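# Eject pipette tip into bin, rehang pipette

## Task

Remove the used tip from the pipette (it has a tip-ejector button next to the plunger) and get it into the waste bin. The tip may be released to drop only when at least half of it is already below the bin's rim; a drop from any higher point is an immediate failure. The bin must remain upright. The tip may contact nothing but the pipette and the bin; any other contact is an immediate failure. Afterwards, hang the pipette on its rack by its finger rest, upright and at the same height it hung at originally. Nothing counts as done if only the robot is holding it in place at the end.

## Robot and tools

Robot: one UR7e-type six-joint arm carrying a single 16-motor right hand (LEAP-style: index, middle, ring, thumb). There is only one arm, so every command carries one row for it.

Frames. Scene frame: origin on the table top under the arm base, +z up, +y to the left when facing along +x. The state line reports the hand point in this frame: end_effector_position in metres, end_effector_quat_wxyz, plus linear (m/s) and angular (rad/s) velocities. The hand point sits in front of the palm where thumb, index and middle tips meet in a pinch. Its own axes: +z runs along straightened fingers toward the tips; +x runs across the palm away from the thumb; +y points out of the palm face (palm surface at y = -0.062 m). Straight-finger knuckles are at z = -0.017 m, tips 0.139 m beyond; bending moves tips toward +y. Only the rubber fingertip caps grip well. A rigid mast on the palm side of the wrist (x +0.05 to +0.10, z -0.16 to -0.11, up to y = +0.06 m) can collide with things.

A row is 24 numbers, each in [-1, 1], in this order: dx, dy, dz, rx, ry, rz, index_mcp, index_abd, index_pip, index_dip, middle_mcp, middle_abd, middle_pip, middle_dip, ring_mcp, ring_abd, ring_pip, ring_dip, thumb_cmc, thumb_axl, thumb_mcp, thumb_ipl, current_limit, speed. The first six are an offset, not a pose: expressed in the hand point's own axes, measured from the hand point pose in the most recent result that reports it (before any such result in the scene, and for later calls inside one reply, from wherever the robot is when the action begins). Scale: 1.0 equals 0.6 m for dx/dy/dz and 180 degrees for rx/ry/rz, which together form one rotation vector. All rows of an action share that same reference; they do not accumulate. Sending all-zero offsets pulls the hand back to the reference, so it is not a pause. Each step the commanded pose is clipped to 100 mm and 16 degrees from the measured pose; motion trails commands by about 0.17 s, and a big move may finish short, so read the pose and send the remainder.

The 16 finger numbers are absolute goal angles, scaled linearly between each hinge's stops (degrees at +1, at -1; value when straight): finger _mcp (-18, +128; +0.75) curls at the knuckle toward -1; _abd (-60, +60; +0.00) swings sideways away from the thumb toward -1; _pip (-29, +108; +0.58) and _dip (-21, +117; +0.70) bend the middle and end joints. thumb_cmc (-20, +120; +0.71) swings the thumb from beside the palm to in front of it toward -1; thumb_axl (-27, +140; +0.68) rolls it; thumb_mcp (-69, +109; +0.23) and thumb_ipl (-77, +108; +0.17) bend it (toward +z with thumb_axl straight; in the thumb_cmc swing direction with thumb_axl near -0.40). current_limit maps -1..+1 to 0..550 mA (floor 11 mA) and also caps finger speed; speed sets set-point rate as (speed + 1) / 2 of 5.9 rad/s. Defaults: current_limit +0.4, speed -0.6; the last values persist. A finger squeezes only while its goal lies past the object surface.

Tools.
execute_actions: {"actions": [...], "pictures": bool}. Empty list = just observe (includes images). One action {"rows": [[24 numbers], ...], "steps": n} with 1-15 rows, n from 5 to 15 (default 15), each step 1/30 s, last row repeated. A wait {"steps": n} with n up to 300 counts from the previous result, thinking time included. Results are taken 5 steps before an action ends; those steps run during your next reply.
move: {"target": row, "speed": m/s 0.002-0.5 (default 0.25; turning up to twice that in rad/s), "stop_force": N 9-40 optional}. Straight path of 0.5 to 10 s toward the offset target; it does not avoid obstacles and may overshoot speed near full arm extension. Finger numbers are sent at the start. With stop_force the path halts when push against the motion exceeds it for 2 steps, then backs off 2 steps; use it very slowly, omit it when moving away from something you press on, and don't rely on it during rotations. Result adds a move: line (done, contact, held, off_target, moving, fault) with limits (paced = clipped, held = some steps blocked) and distance to target.
wait: {"seconds": 0-10}.
zoom_image: {"camera": one of cam_head_left, cam_head_right, cam_high, cam_low, cam_wrist, "region": [x0, y0, x1, y1]} in pixels, max 504x504. Images are 672x504 (cam_wrist 616x616).
read_manual: {"section": "licences"}, no motion.
finished_scene: {"scene": number}, irreversible; call only when the goal holds on its own.

Result lines: HELD marks steps not sent; "pose unreachable" means the clearance check altered/blocked it; "Hand target" is where the controller is heading. hand_goal, hand_measured, hand_current_ma, hand_state (moving, goal, blocked, overload), hand_current_limit, hand_speed. Wrist force/torque are in hand axes, noisy (offset to 4 N, noise to 2.4 N, saturates near 50 N). Joint torques are rough.

Avoid: 150 N outside force or joint load limits (130 N m large joints, 24.3 N m wrist) which stop the arm 10 s; finger current at 495 mA or more for 5 s (motor shuts down 10 s); motor heat above 85 °C; fast contacts and targets pushed past firm surfaces; dropping or knocking anything off the table; tipping the bin; letting the tip touch anything but pipette or bin.

Each tool is called after ">>>" as a command line: name --argument value for each argument, lists and objects as JSON in quotes; but a table of rows of numbers goes row by row, as --pt "numbers of a row", without its own name.

## Session

I'll start by looking at the current state.

>>> execute_actions --actions '[]'

Scene clock: 0.00 s of 9600.00 s.
end_effector_position=(+0.7454, -0.4267, +0.2417) hand_goal=(+0.754, +0.000, +0.576, +0.696, +0.754, +0.000, +0.576, +0.696, +0.754, +0.000, +0.576, +0.696, +0.714, +0.678, +0.226, +0.168) hand_measured=(+0.754, +0.000, +0.576, +0.696, +0.754, +0.000, +0.576, +0.696, +0.754, +0.000, +0.576, +0.696, +0.714, +0.678, +0.226, +0.168) hand_current_ma=(+0, +0, +0, +0, +0, +0, +0, +0, +0, +0, +0, +0, +0, +0, +0, +0) hand_state=(goal, goal, goal, goal, goal, goal, goal, goal, goal, goal, goal, goal, goal, goal, goal, goal) hand_current_limit=0.40 hand_speed=-0.60 end_effector_quat_wxyz=(+0.070, +0.815, +0.546, -0.180) end_effector_velocity=(-0.000, +0.000, -0.001) end_effector_angular_velocity=(+0.002, +0.000, -0.001)
Joint positions: [-0.525 -0.806  1.073 -1.826 -1.952 -0.177]
Joint velocities: [-0.001  0.     0.002 -0.     0.001  0.   ]
Joint torques (N m, as the arm reports them, + toward a larger angle): no reading
Motor temperatures (°C, as the motors report them): [34 35 32 40 36 42]
Wrist force (N, on the end effector, along its own x y z axes, offset not removed): no reading
Wrist torque (N m, same axes, about the end effector's origin, offset not removed): no reading
Hand target: +0.745, -0.427, +0.242; +0.070, +0.815, +0.546, -0.180

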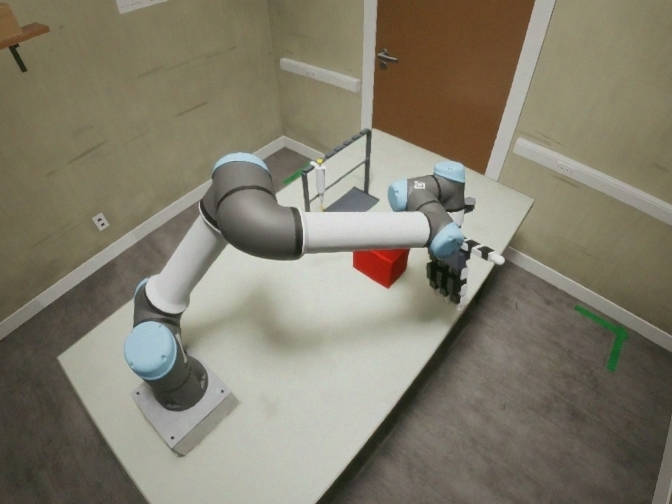

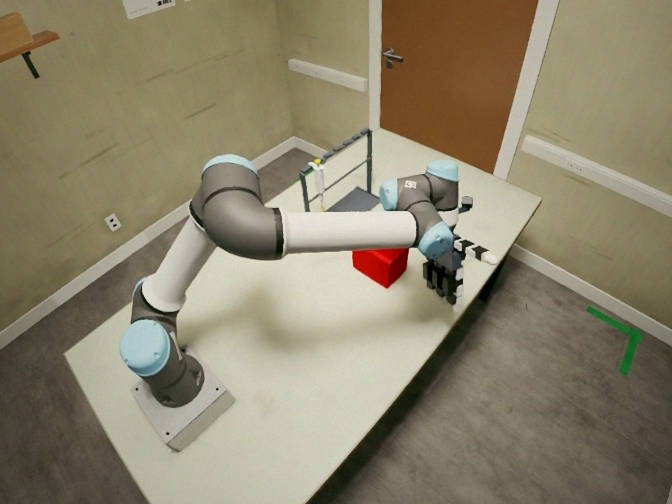

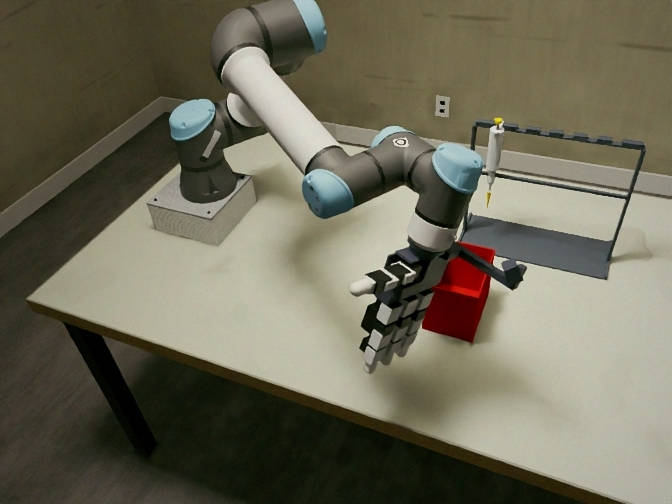

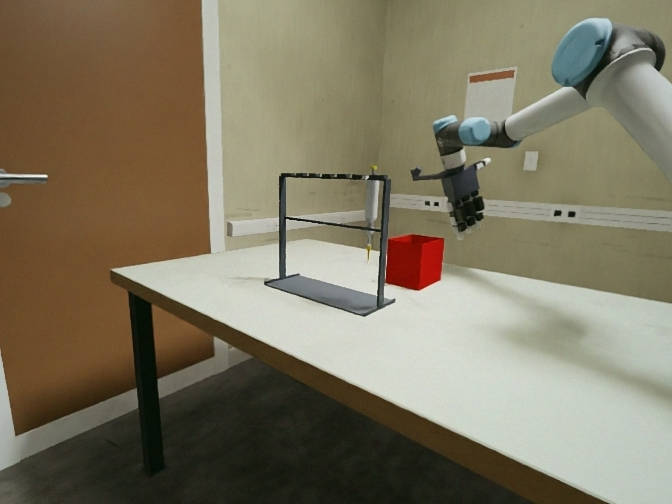

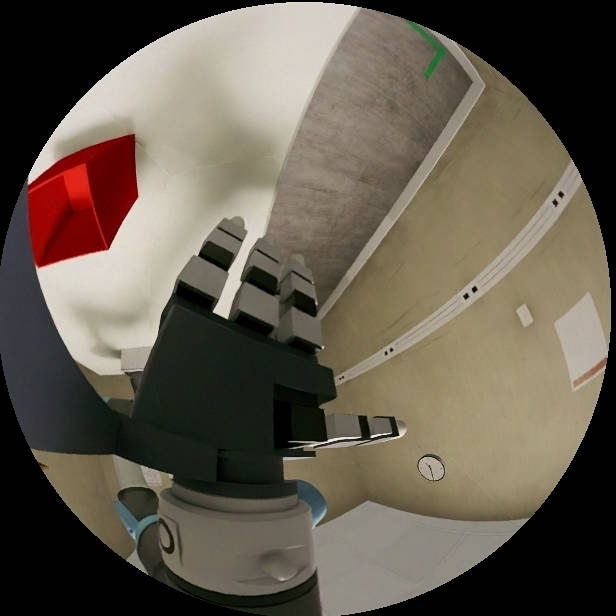

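>>> zoom_image --camera "cam_high" --region '[440, 100, 660, 290]'

>>> zoom_image --camera "cam_low" --region '[260, 155, 450, 320]'

>>> zoom_image --camera "cam_head_left" --region '[280, 120, 400, 220]'

Region (440, 100, 660, 290) of cam_high's 672x504 image, scaled by 2.291, with more detail than that image has; it fills the top 435 rows of this view, and the rest is white.

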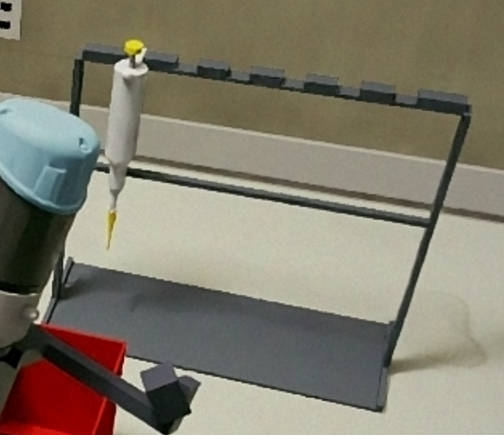

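Region (260, 155, 450, 320) of cam_low's 672x504 image, scaled by 2.653, with more detail than that image has; it fills the top 438 rows of this view, and the rest is white.

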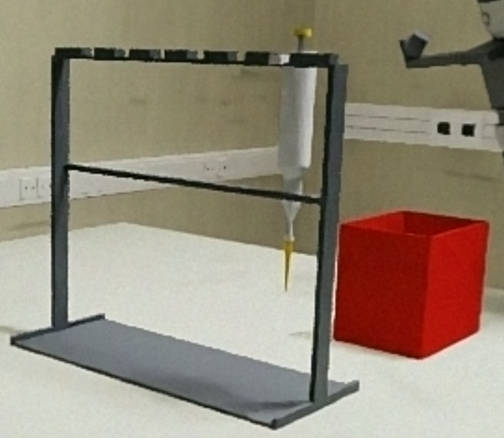

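Region (280, 120, 400, 220) of cam_head_left's 672x504 image, scaled by 4.200, with more detail than that image has.

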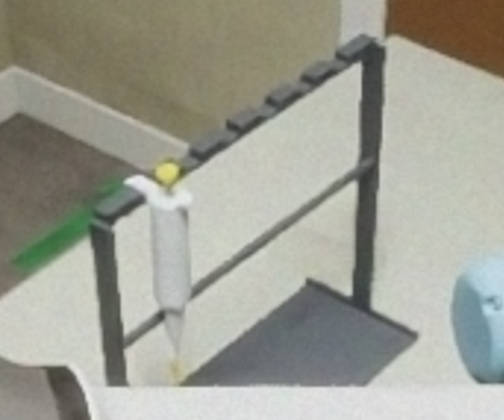

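>>> zoom_image --camera "cam_high" --region '[470, 110, 530, 215]'

>>> zoom_image --camera "cam_low" --region '[345, 160, 400, 270]'

>>> zoom_image --camera "cam_head_left" --region '[300, 150, 340, 190]'

>>> zoom_image --camera "cam_head_right" --region '[298, 150, 338, 190]'

Region (470, 110, 530, 215) of cam_high's 672x504 image, scaled by 4.800, with more detail than that image has; it fills the left 288 columns of this view, and the rest is white.

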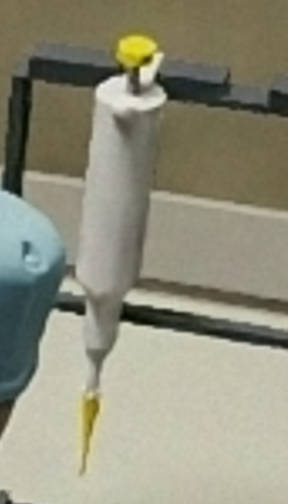

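Region (345, 160, 400, 270) of cam_low's 672x504 image, scaled by 4.582, with more detail than that image has.

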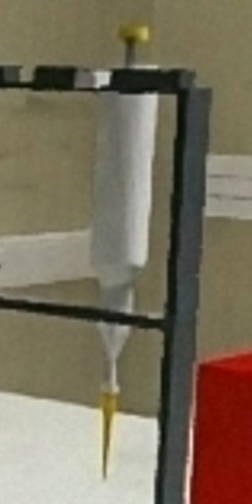

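Region (300, 150, 340, 190) of cam_head_left's 672x504 image, scaled by 12.600, with more detail than that image has.

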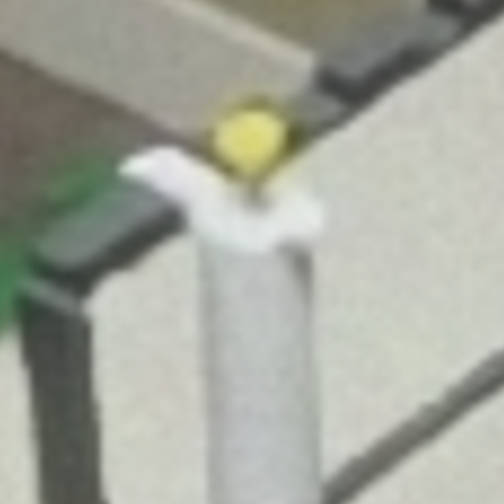

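Region (298, 150, 338, 190) of cam_head_right's 672x504 image, scaled by 12.600, with more detail than that image has.

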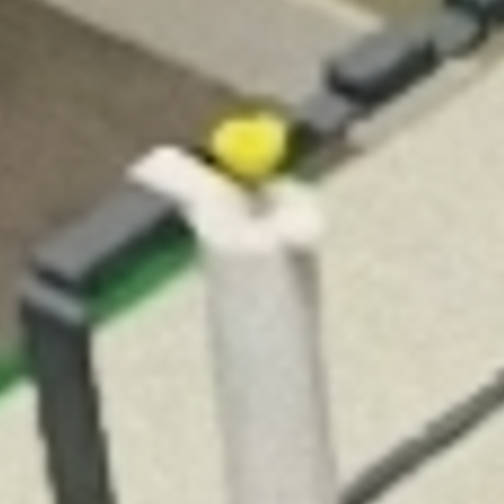

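>>> move --target '[-0.0671, -0.1338, -0.2852, -0.5574, -0.2667, -0.3557, 0.754, 0, 0.576, 0.696, 0.754, 0, 0.576, 0.696, 0.754, 0, 0.576, 0.696, 0.714, 0.678, 0.226, 0.168, 0.4, -0.6]' --speed 0.25

Scene clock: 15.50 s of 9600.00 s.
end_effector_position=(+0.6952, -0.3767, +0.4218) hand_goal=(+0.754, +0.000, +0.576, +0.696, +0.754, +0.000, +0.576, +0.696, +0.754, +0.000, +0.576, +0.696, +0.714, +0.678, +0.226, +0.168) hand_measured=(+0.754, -0.002, +0.576, +0.696, +0.754, -0.002, +0.576, +0.696, +0.754, -0.002, +0.576, +0.696, +0.716, +0.678, +0.224, +0.168) hand_current_ma=(+2, -13, +4, +0, +1, -12, +4, +0, +2, -12, +4, +0, +7, -4, -15, -2) hand_state=(goal, goal, goal, goal, goal, goal, goal, goal, goal, goal, goal, goal, goal, goal, goal, goal) hand_current_limit=0.40 hand_speed=-0.60 end_effector_quat_wxyz=(+0.707, -0.000, +0.707, +0.001) end_effector_velocity=(+0.000, +0.001, +0.001) end_effector_angular_velocity=(-0.004, -0.005, +0.010)
Joint positions: [-0.946 -0.702  1.325 -3.777 -0.579 -1.555]
Joint velocities: [ 0.001  0.005 -0.012 -0.003  0.009  0.004]
Joint torques (N m, as the arm reports them, + toward a larger angle): [-13.43 -44.37 -26.63  -2.71   1.59   1.71]
Motor temperatures (°C, as the motors report them): [34 35 32 40 36 42]
Wrist force (N, on the end effector, along its own x y z axes, offset not removed): [-1.0 1.5 5.1]
Wrist torque (N m, same axes, about the end effector's origin, offset not removed): [-0.39 0.05 0.09]
Hand target: +0.695, -0.377, +0.422; +0.707, -0.001, +0.707, +0.001
Off the commanded pose: 0.000 m, 0 deg.
Kept back: nothing.
After step 90, 7.50 s passed at rest.
move: done
camera_calibration (this result's frames):
cam_wrist: T_world_to_cam=[[-0.0605843, 0.622381, 0.780367, -0.026607], [-0.686856, -0.593268, 0.419836, 0.0397055], [0.724264, -0.510564, 0.463429, -0.766042], [0, 0, 0, 1]] pos_world=[0.580477, -0.350998, 0.359099]

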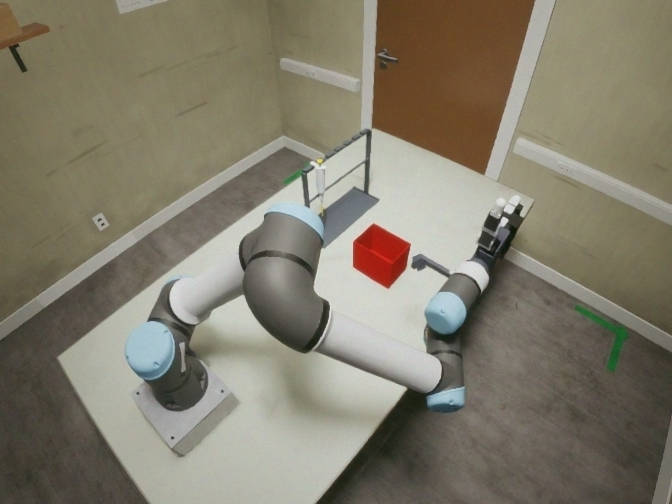

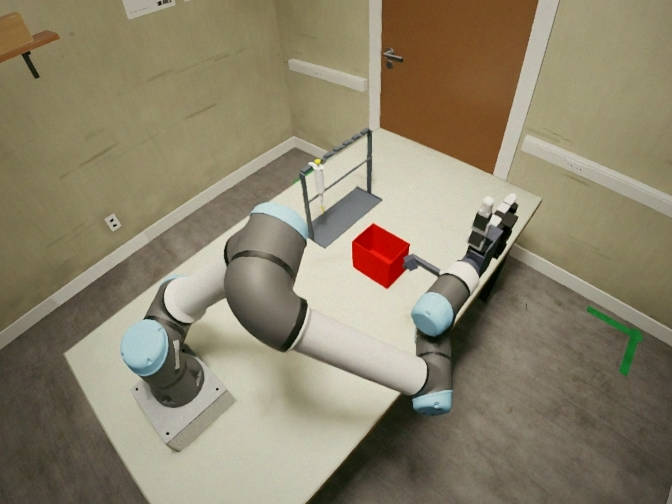

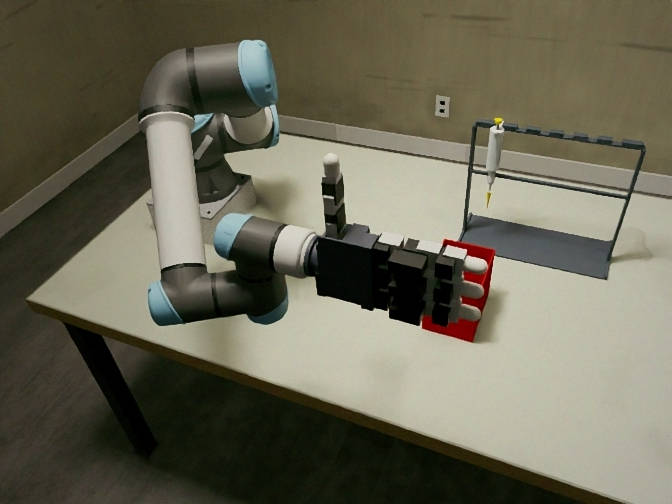

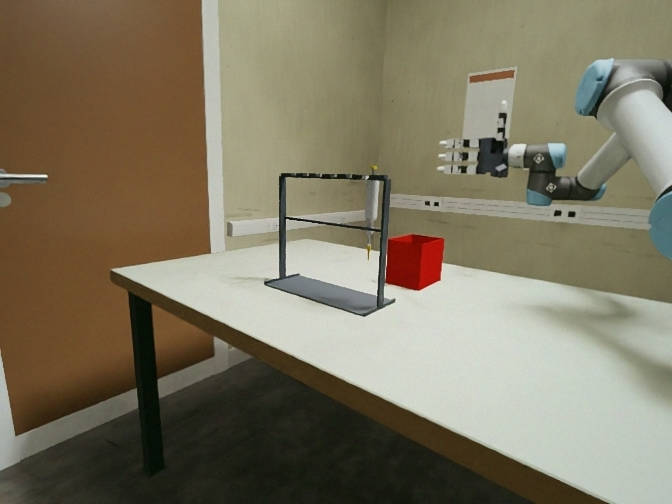

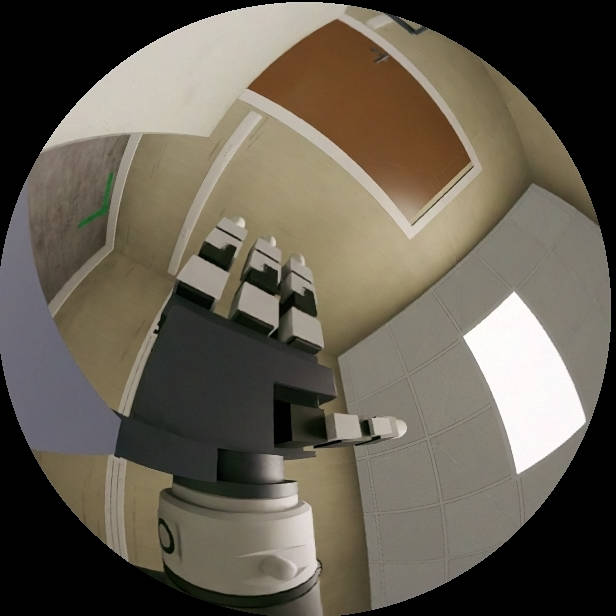

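>>> move --target '[-0.0137, 0.7445, 0.0913, 0, 0, 0, 0.754, 0, 0.576, 0.696, 0.754, 0, 0.576, 0.696, 0.754, 0, 0.576, 0.696, 0.714, 0.678, 0.226, 0.168, 0.4, -0.6]' --speed 0.25

Scene clock: 18.43 s of 9600.00 s.
end_effector_position=(+0.7496, +0.0699, +0.4292) hand_goal=(+0.754, +0.000, +0.576, +0.696, +0.754, +0.000, +0.576, +0.696, +0.754, +0.000, +0.576, +0.696, +0.714, +0.678, +0.226, +0.168) hand_measured=(+0.754, -0.004, +0.576, +0.696, +0.754, -0.002, +0.576, +0.696, +0.754, -0.002, +0.576, +0.696, +0.716, +0.678, +0.224, +0.168) hand_current_ma=(+2, -13, +4, +0, +1, -13, +4, +0, +2, -13, +4, +0, +7, -4, -14, -2) hand_state=(goal, goal, goal, goal, goal, goal, goal, goal, goal, goal, goal, goal, goal, goal, goal, goal) hand_current_limit=0.40 hand_speed=-0.60 end_effector_quat_wxyz=(+0.707, -0.001, +0.707, +0.000) end_effector_velocity=(+0.001, +0.003, +0.000) end_effector_angular_velocity=(+0.000, +0.000, +0.001)
Joint positions: [-0.248 -0.966  1.813 -3.994 -1.277 -1.565]
Joint velocities: [ 0.006  0.001 -0.003  0.002 -0.005  0.   ]
Joint torques (N m, as the arm reports them, + toward a larger angle): [ 11.55 -31.71 -23.86  -0.41  -1.43  -1.74]
Motor temperatures (°C, as the motors report them): [34 35 32 40 36 42]
Wrist force (N, on the end effector, along its own x y z axes, offset not removed): [-2.7 -2.4 5.5]
Wrist torque (N m, same axes, about the end effector's origin, offset not removed): [-1.10 0.35 -0.35]
Hand target: +0.750, +0.070, +0.429; +0.707, -0.001, +0.707, +0.000
Off the commanded pose: 0.001 m, 0 deg.
Kept back: nothing.
move: done
camera_calibration (this result's frames):
cam_wrist: T_world_to_cam=[[-0.0599664, 0.623286, 0.779691, -0.307336], [-0.68645, -0.592831, 0.421115, 0.338031], [0.7247, -0.509966, 0.463405, -0.581238], [0, 0, 0, 1]] pos_world=[0.634835, 0.0955421, 0.366626]

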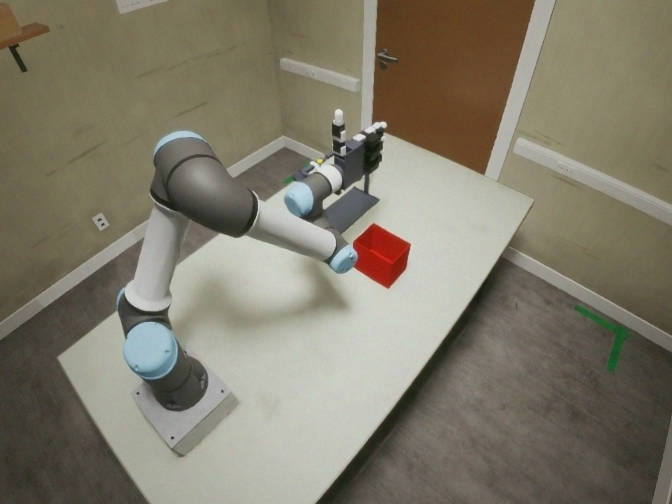

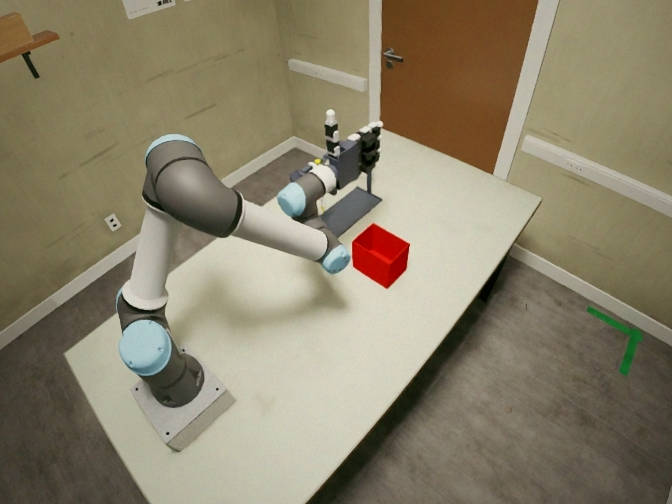

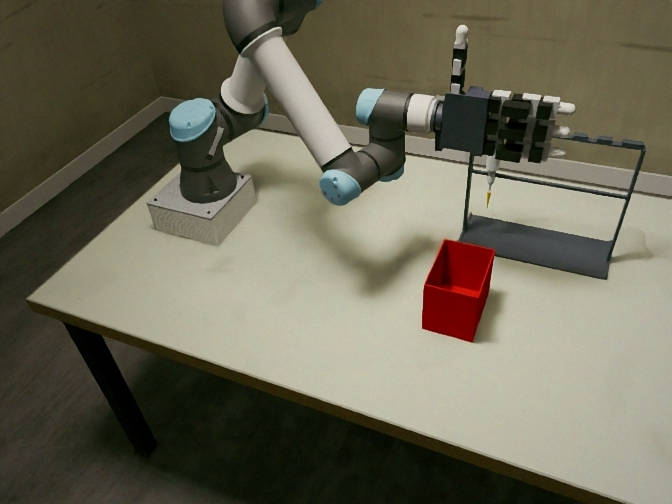

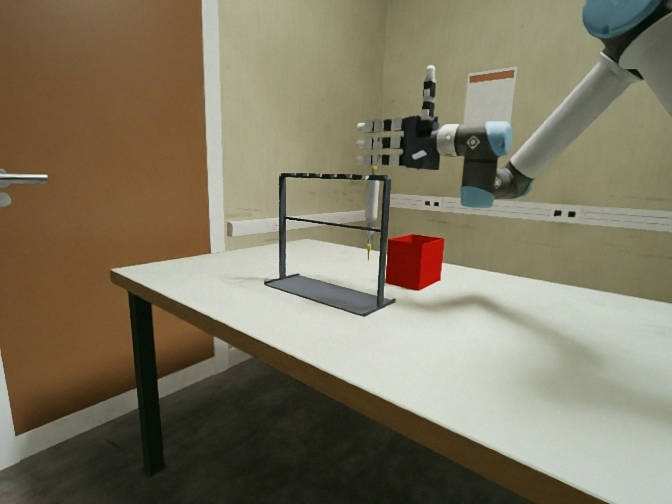

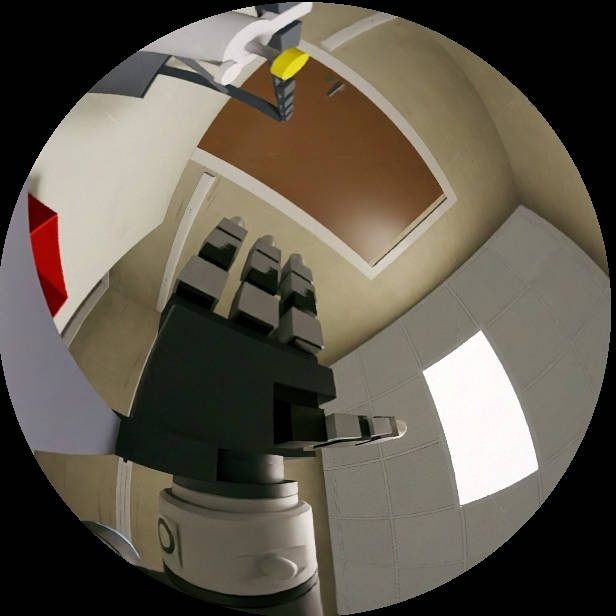

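>>> zoom_image --camera "cam_wrist" --region '[100, 0, 360, 130]'

Region (100, 0, 360, 130) of cam_wrist's 616x616 image, scaled by 1.938, with more detail than that image has.

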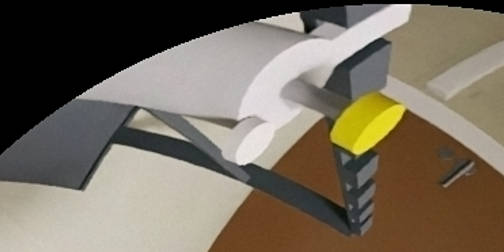

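>>> move --target '[0.1, 0.0833, 0, 0, 0, 0, 0.754, 0, 0.576, 0.696, 0.754, 0, 0.576, 0.696, 0.754, 0, 0.576, 0.696, 0.714, 0.678, 0.226, 0.168, 0.4, -0.6]' --speed 0.1

Scene clock: 20.27 s of 9600.00 s.
end_effector_position=(+0.7495, +0.1197, +0.3693) hand_goal=(+0.754, +0.000, +0.576, +0.696, +0.754, +0.000, +0.576, +0.696, +0.754, +0.000, +0.576, +0.696, +0.714, +0.678, +0.226, +0.168) hand_measured=(+0.754, -0.004, +0.576, +0.696, +0.754, -0.002, +0.576, +0.696, +0.754, -0.002, +0.576, +0.696, +0.716, +0.678, +0.224, +0.168) hand_current_ma=(+2, -14, +4, +0, +1, -13, +4, +0, +2, -13, +4, +0, +7, -4, -14, -2) hand_state=(goal, goal, goal, goal, goal, goal, goal, goal, goal, goal, goal, goal, goal, goal, goal, goal) hand_current_limit=0.40 hand_speed=-0.60 end_effector_quat_wxyz=(+0.707, -0.001, +0.707, +0.000) end_effector_velocity=(+0.000, +0.001, -0.001) end_effector_angular_velocity=(+0.001, -0.000, -0.002)
Joint positions: [-0.151 -0.851  1.819 -4.116 -1.374 -1.566]
Joint velocities: [ 0.003  0.003 -0.001 -0.003 -0.005  0.001]
Joint torques (N m, as the arm reports them, + toward a larger angle): [ 12.03 -36.27 -21.41  -3.8   -1.55   1.53]
Motor temperatures (°C, as the motors report them): [34 35 32 40 36 42]
Wrist force (N, on the end effector, along its own x y z axes, offset not removed): [-3.1 -0.5 3.5]
Wrist torque (N m, same axes, about the end effector's origin, offset not removed): [-0.60 0.35 -0.39]
Hand target: +0.750, +0.120, +0.369; +0.707, -0.001, +0.707, +0.000
Off the commanded pose: 0.000 m, 0 deg.
Kept back: nothing.
move: done
camera_calibration (this result's frames):
cam_wrist: T_world_to_cam=[[-0.0599085, 0.623492, 0.779531, -0.291642], [-0.686398, -0.592735, 0.421335, 0.392616], [0.724754, -0.509827, 0.463473, -0.528108], [0, 0, 0, 1]] pos_world=[0.634767, 0.14531, 0.306686]

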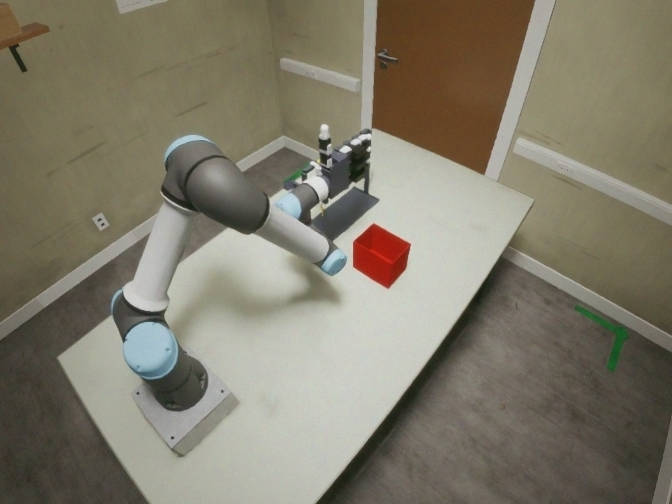

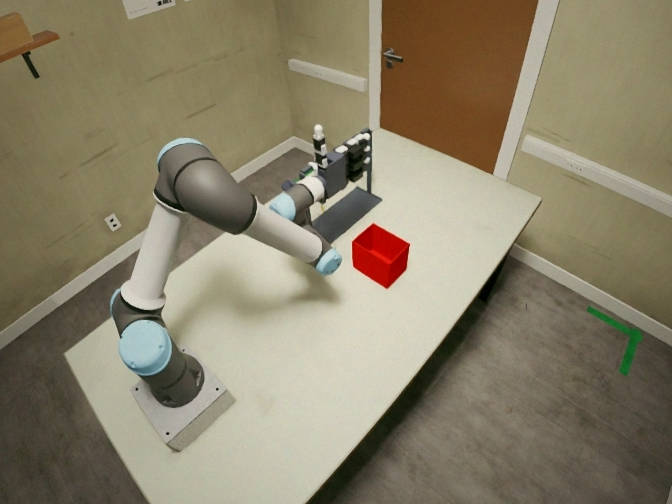

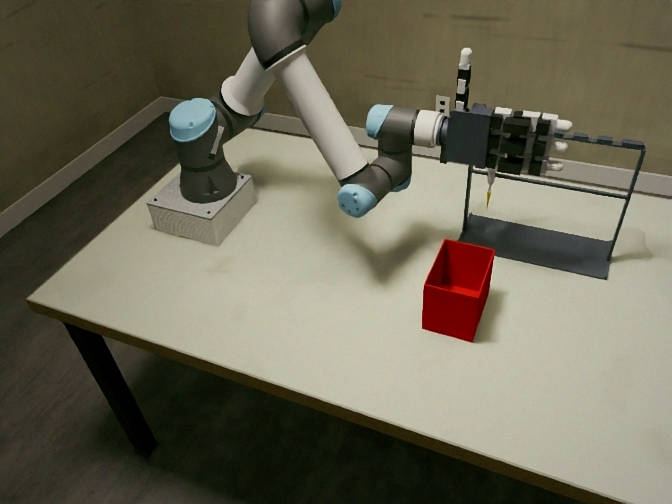

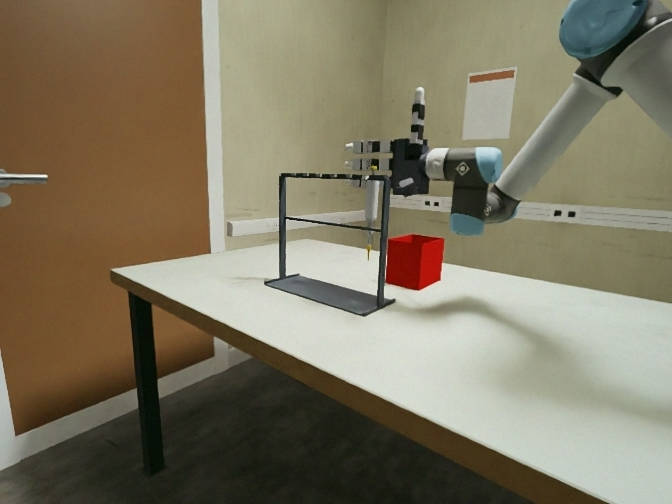

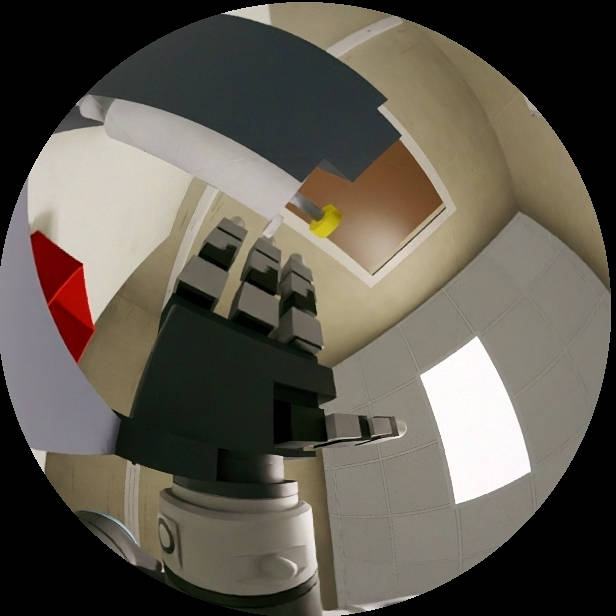

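>>> zoom_image --camera "cam_wrist" --region '[200, 130, 400, 280]'

Region (200, 130, 400, 280) of cam_wrist's 616x616 image, scaled by 2.520, with more detail than that image has; it fills the top 378 rows of this view, and the rest is white.

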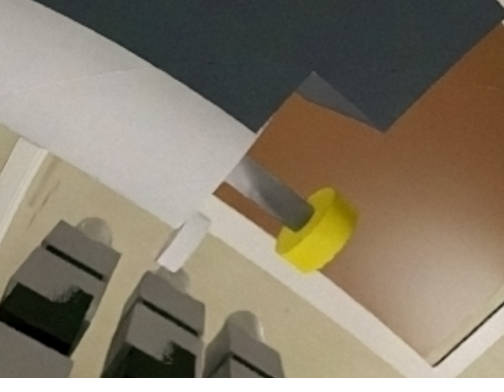

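>>> zoom_image --camera "cam_low" --region '[335, 135, 435, 235]'

Region (335, 135, 435, 235) of cam_low's 672x504 image, scaled by 5.040, with more detail than that image has.

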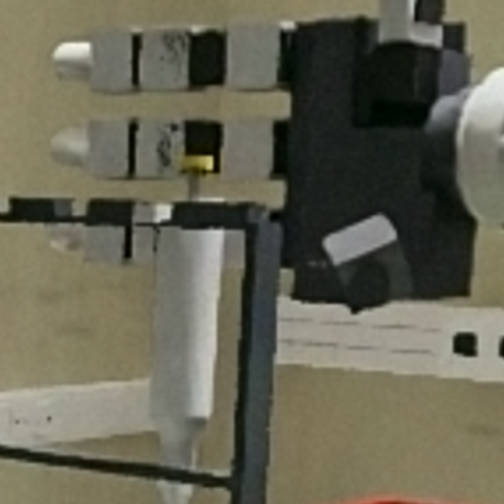

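>>> move --target '[0.1788, 0.0505, 0.0142, 0, 0, 0, 0.754, 0, 0.576, 0.696, 0.754, 0, 0.576, 0.696, 0.754, 0, 0.576, 0.696, 0.714, 0.678, 0.226, 0.168, 0.4, -0.6]' --speed 0.1

Scene clock: 25.33 s of 9600.00 s.
end_effector_position=(+0.7580, +0.1498, +0.2622) hand_goal=(+0.754, +0.000, +0.576, +0.696, +0.754, +0.000, +0.576, +0.696, +0.754, +0.000, +0.576, +0.696, +0.714, +0.678, +0.226, +0.168) hand_measured=(+0.754, -0.004, +0.576, +0.696, +0.754, -0.002, +0.576, +0.696, +0.754, -0.002, +0.576, +0.696, +0.716, +0.678, +0.224, +0.168) hand_current_ma=(+2, -14, +4, +0, +1, -14, +4, +0, +2, -14, +4, +0, +7, -4, -14, -2) hand_state=(goal, goal, goal, goal, goal, goal, goal, goal, goal, goal, goal, goal, goal, goal, goal, goal) hand_current_limit=0.40 hand_speed=-0.60 end_effector_quat_wxyz=(+0.707, -0.001, +0.707, +0.000) end_effector_velocity=(+0.000, +0.001, -0.001) end_effector_angular_velocity=(+0.000, -0.003, -0.000)
Joint positions: [-0.089 -0.612  1.743 -4.278 -1.436 -1.566]
Joint velocities: [ 0.002  0.005 -0.004 -0.004 -0.002  0.001]
Joint torques (N m, as the arm reports them, + toward a larger angle): [ 11.41 -38.16 -18.31  -3.95  -1.67   1.56]
Motor temperatures (°C, as the motors report them): [34 35 32 40 36 42]
Wrist force (N, on the end effector, along its own x y z axes, offset not removed): [-0.1 -5.2 0.4]
Wrist torque (N m, same axes, about the end effector's origin, offset not removed): [-0.77 0.05 -0.25]
Hand target: +0.758, +0.150, +0.262; +0.707, -0.001, +0.707, +0.000
Off the commanded pose: 0.000 m, 0 deg.
Kept back: nothing.
After step 90, 0.50 s passed at rest.
move: done
camera_calibration (this result's frames):
cam_wrist: T_world_to_cam=[[-0.0598757, 0.623623, 0.779429, -0.226411], [-0.686372, -0.592669, 0.421469, 0.461322], [0.724781, -0.509743, 0.463524, -0.469294], [0, 0, 0, 1]] pos_world=[0.643217, 0.175388, 0.199567]

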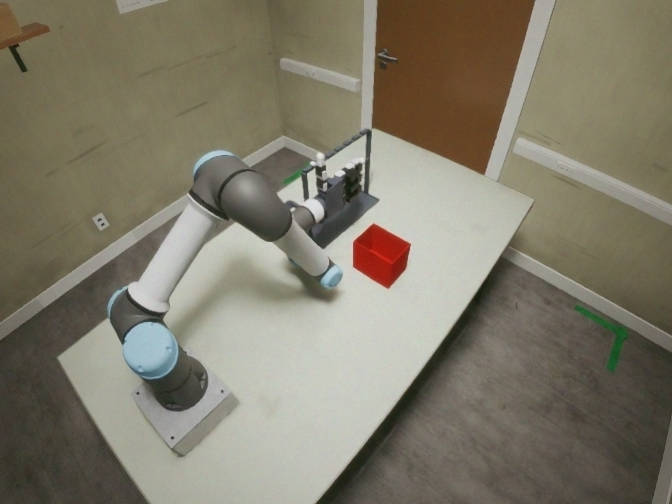

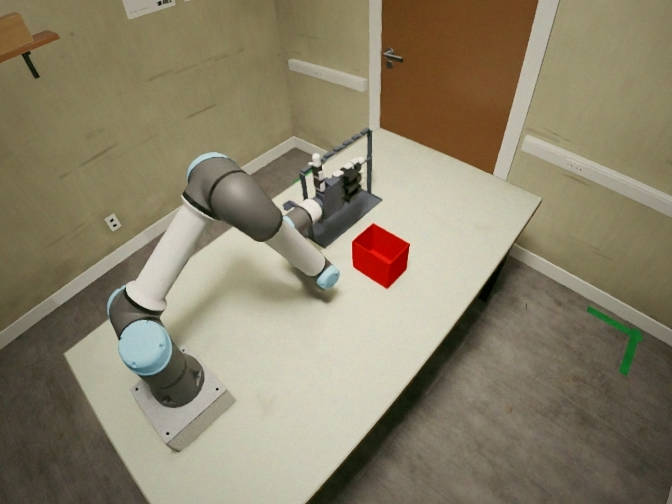

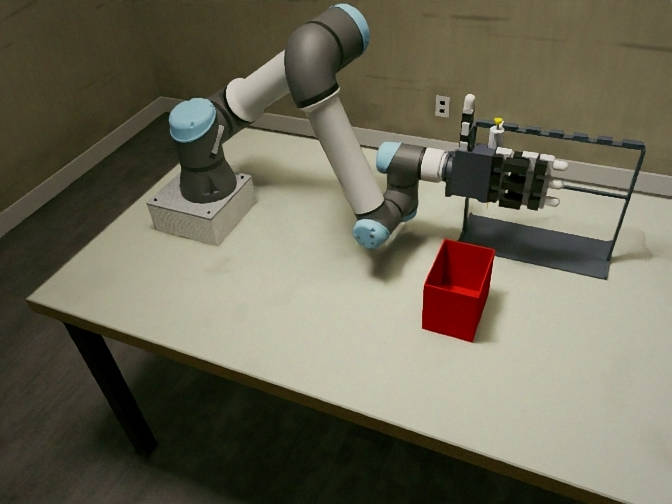

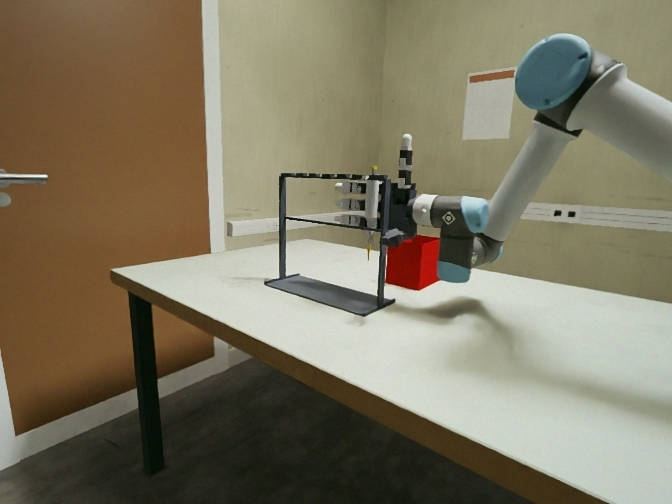

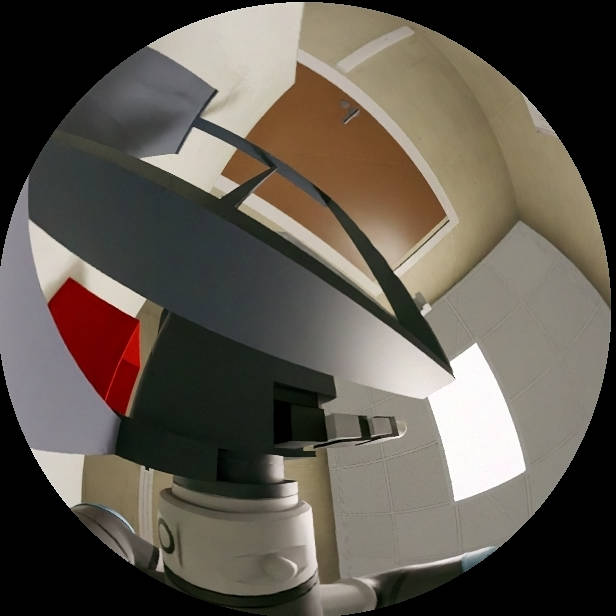

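>>> zoom_image --camera "cam_low" --region '[325, 130, 435, 270]'

>>> zoom_image --camera "cam_high" --region '[440, 90, 580, 220]'

>>> zoom_image --camera "cam_wrist" --region '[340, 240, 480, 380]'

Region (325, 130, 435, 270) of cam_low's 672x504 image, scaled by 3.600, with more detail than that image has; it fills the left 396 columns of this view, and the rest is white.

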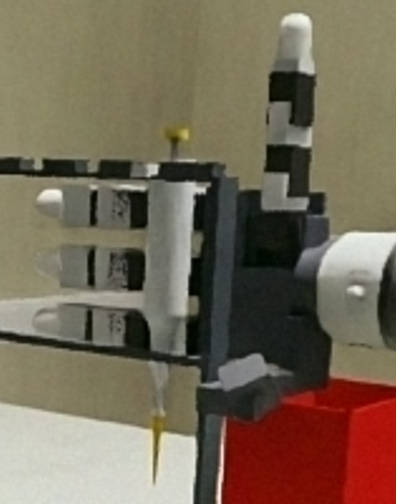

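Region (440, 90, 580, 220) of cam_high's 672x504 image, scaled by 3.600, with more detail than that image has; it fills the top 468 rows of this view, and the rest is white.

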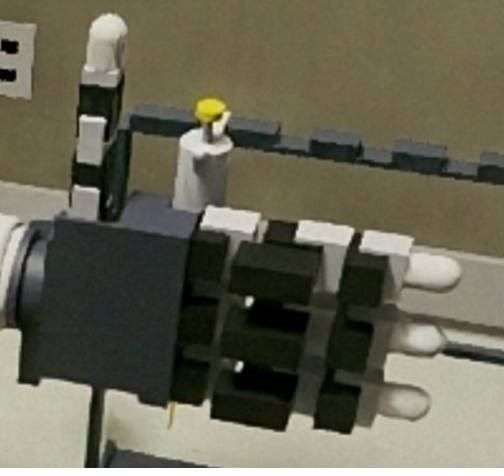

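Region (340, 240, 480, 380) of cam_wrist's 616x616 image, scaled by 3.600, with more detail than that image has.

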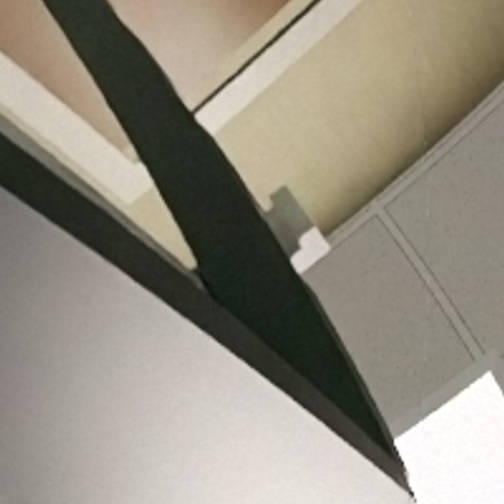

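>>> move --target '[0, 0.04, 0.0067, 0, 0, 0, 0.754, 0, 0.576, 0.696, 0.754, 0, 0.576, 0.696, 0.754, 0, 0.576, 0.696, 0.714, 0.678, 0.226, 0.168, 0.4, -0.6]' --speed 0.03

Scene clock: 27.67 s of 9600.00 s.
end_effector_position=(+0.7620, +0.1736, +0.2621) hand_goal=(+0.754, +0.000, +0.576, +0.696, +0.754, +0.000, +0.576, +0.696, +0.754, +0.000, +0.576, +0.696, +0.714, +0.678, +0.226, +0.168) hand_measured=(+0.754, -0.004, +0.576, +0.696, +0.754, -0.002, +0.576, +0.696, +0.754, -0.002, +0.576, +0.696, +0.716, +0.678, +0.224, +0.168) hand_current_ma=(+2, -14, +4, +0, +1, -14, +4, +0, +2, -14, +4, +0, +7, -4, -14, -2) hand_state=(goal, goal, goal, goal, goal, goal, goal, goal, goal, goal, goal, goal, goal, goal, goal, goal) hand_current_limit=0.40 hand_speed=-0.60 end_effector_quat_wxyz=(+0.707, -0.001, +0.707, +0.000) end_effector_velocity=(+0.001, +0.002, -0.000) end_effector_angular_velocity=(+0.000, +0.001, -0.000)
Joint positions: [-0.043 -0.605  1.719 -4.262 -1.482 -1.567]
Joint velocities: [ 0.003  0.001 -0.002  0.003 -0.003 -0.   ]
Joint torques (N m, as the arm reports them, + toward a larger angle): [ 10.89 -40.05 -18.66  -0.64  -1.53  -1.73]
Motor temperatures (°C, as the motors report them): [34 35 32 40 36 42]
Wrist force (N, on the end effector, along its own x y z axes, offset not removed): [-3.3 -0.7 0.2]
Wrist torque (N m, same axes, about the end effector's origin, offset not removed): [-0.22 0.48 -0.72]
Hand target: +0.762, +0.174, +0.262; +0.707, -0.001, +0.707, +0.000
Off the commanded pose: 0.000 m, 0 deg.
Kept back: nothing.
move: done
camera_calibration (this result's frames):
cam_wrist: T_world_to_cam=[[-0.0598761, 0.623699, 0.779368, -0.240976], [-0.68636, -0.592637, 0.421535, 0.478153], [0.724793, -0.509687, 0.463567, -0.46003], [0, 0, 0, 1]] pos_world=[0.647183, 0.199196, 0.199506]

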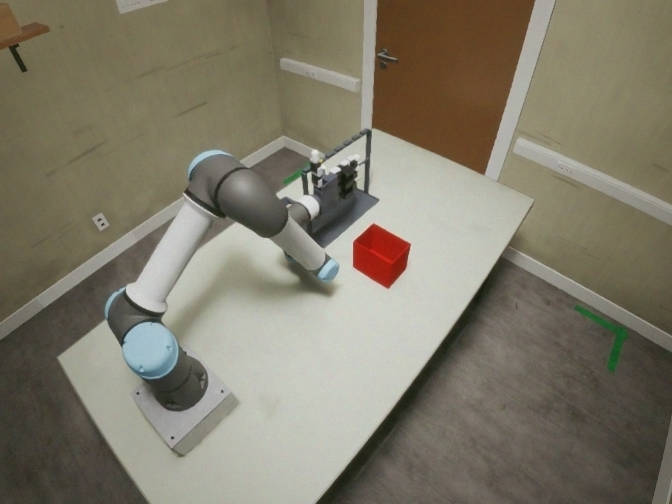

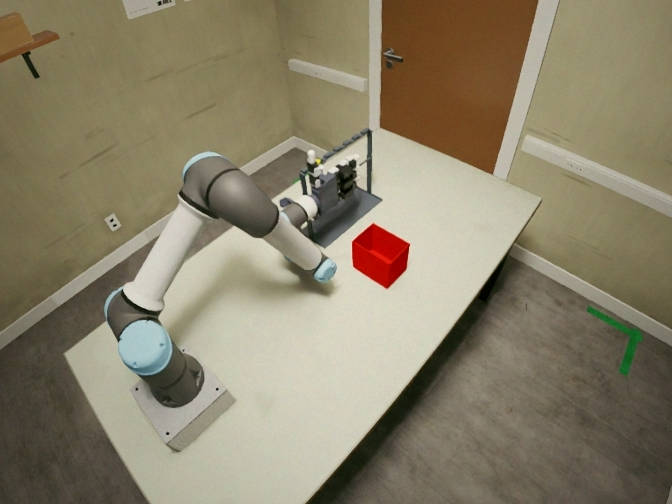

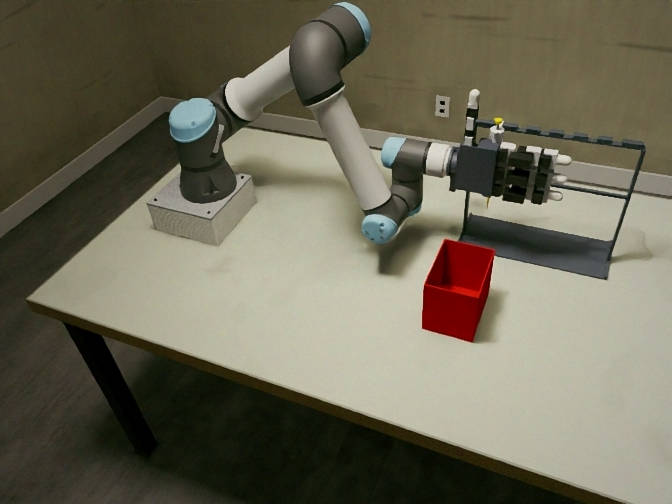

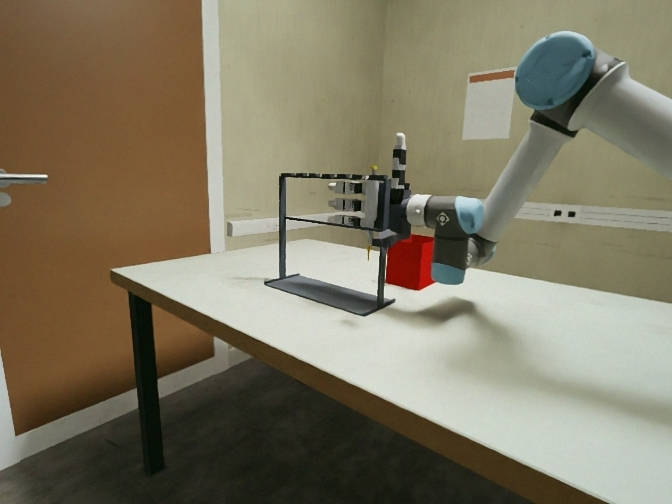

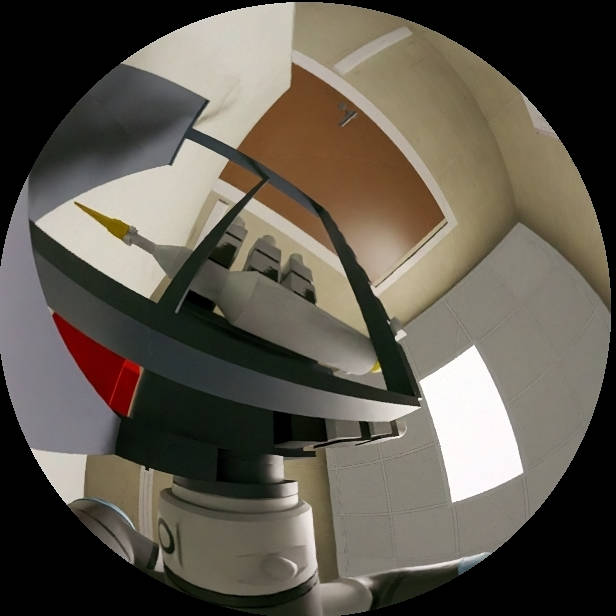

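>>> zoom_image --camera "cam_wrist" --region '[60, 180, 430, 420]'

>>> zoom_image --camera "cam_high" --region '[450, 85, 550, 175]'

>>> zoom_image --camera "cam_head_right" --region '[280, 140, 370, 220]'

Region (60, 180, 430, 420) of cam_wrist's 616x616 image, scaled by 1.362, with more detail than that image has; it fills the top 327 rows of this view, and the rest is white.

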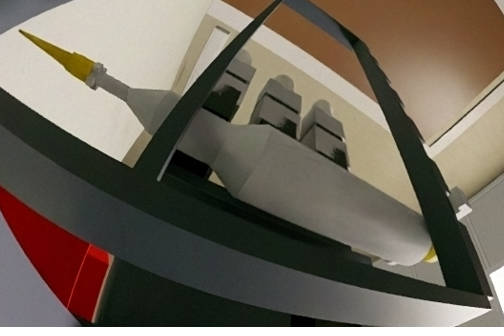

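Region (450, 85, 550, 175) of cam_high's 672x504 image, scaled by 5.040, with more detail than that image has; it fills the top 454 rows of this view, and the rest is white.

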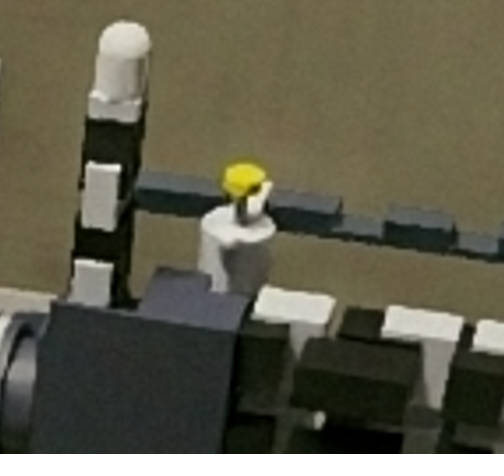

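Region (280, 140, 370, 220) of cam_head_right's 672x504 image, scaled by 5.600, with more detail than that image has.

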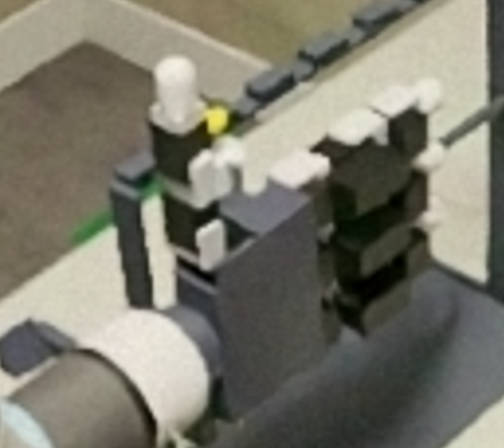

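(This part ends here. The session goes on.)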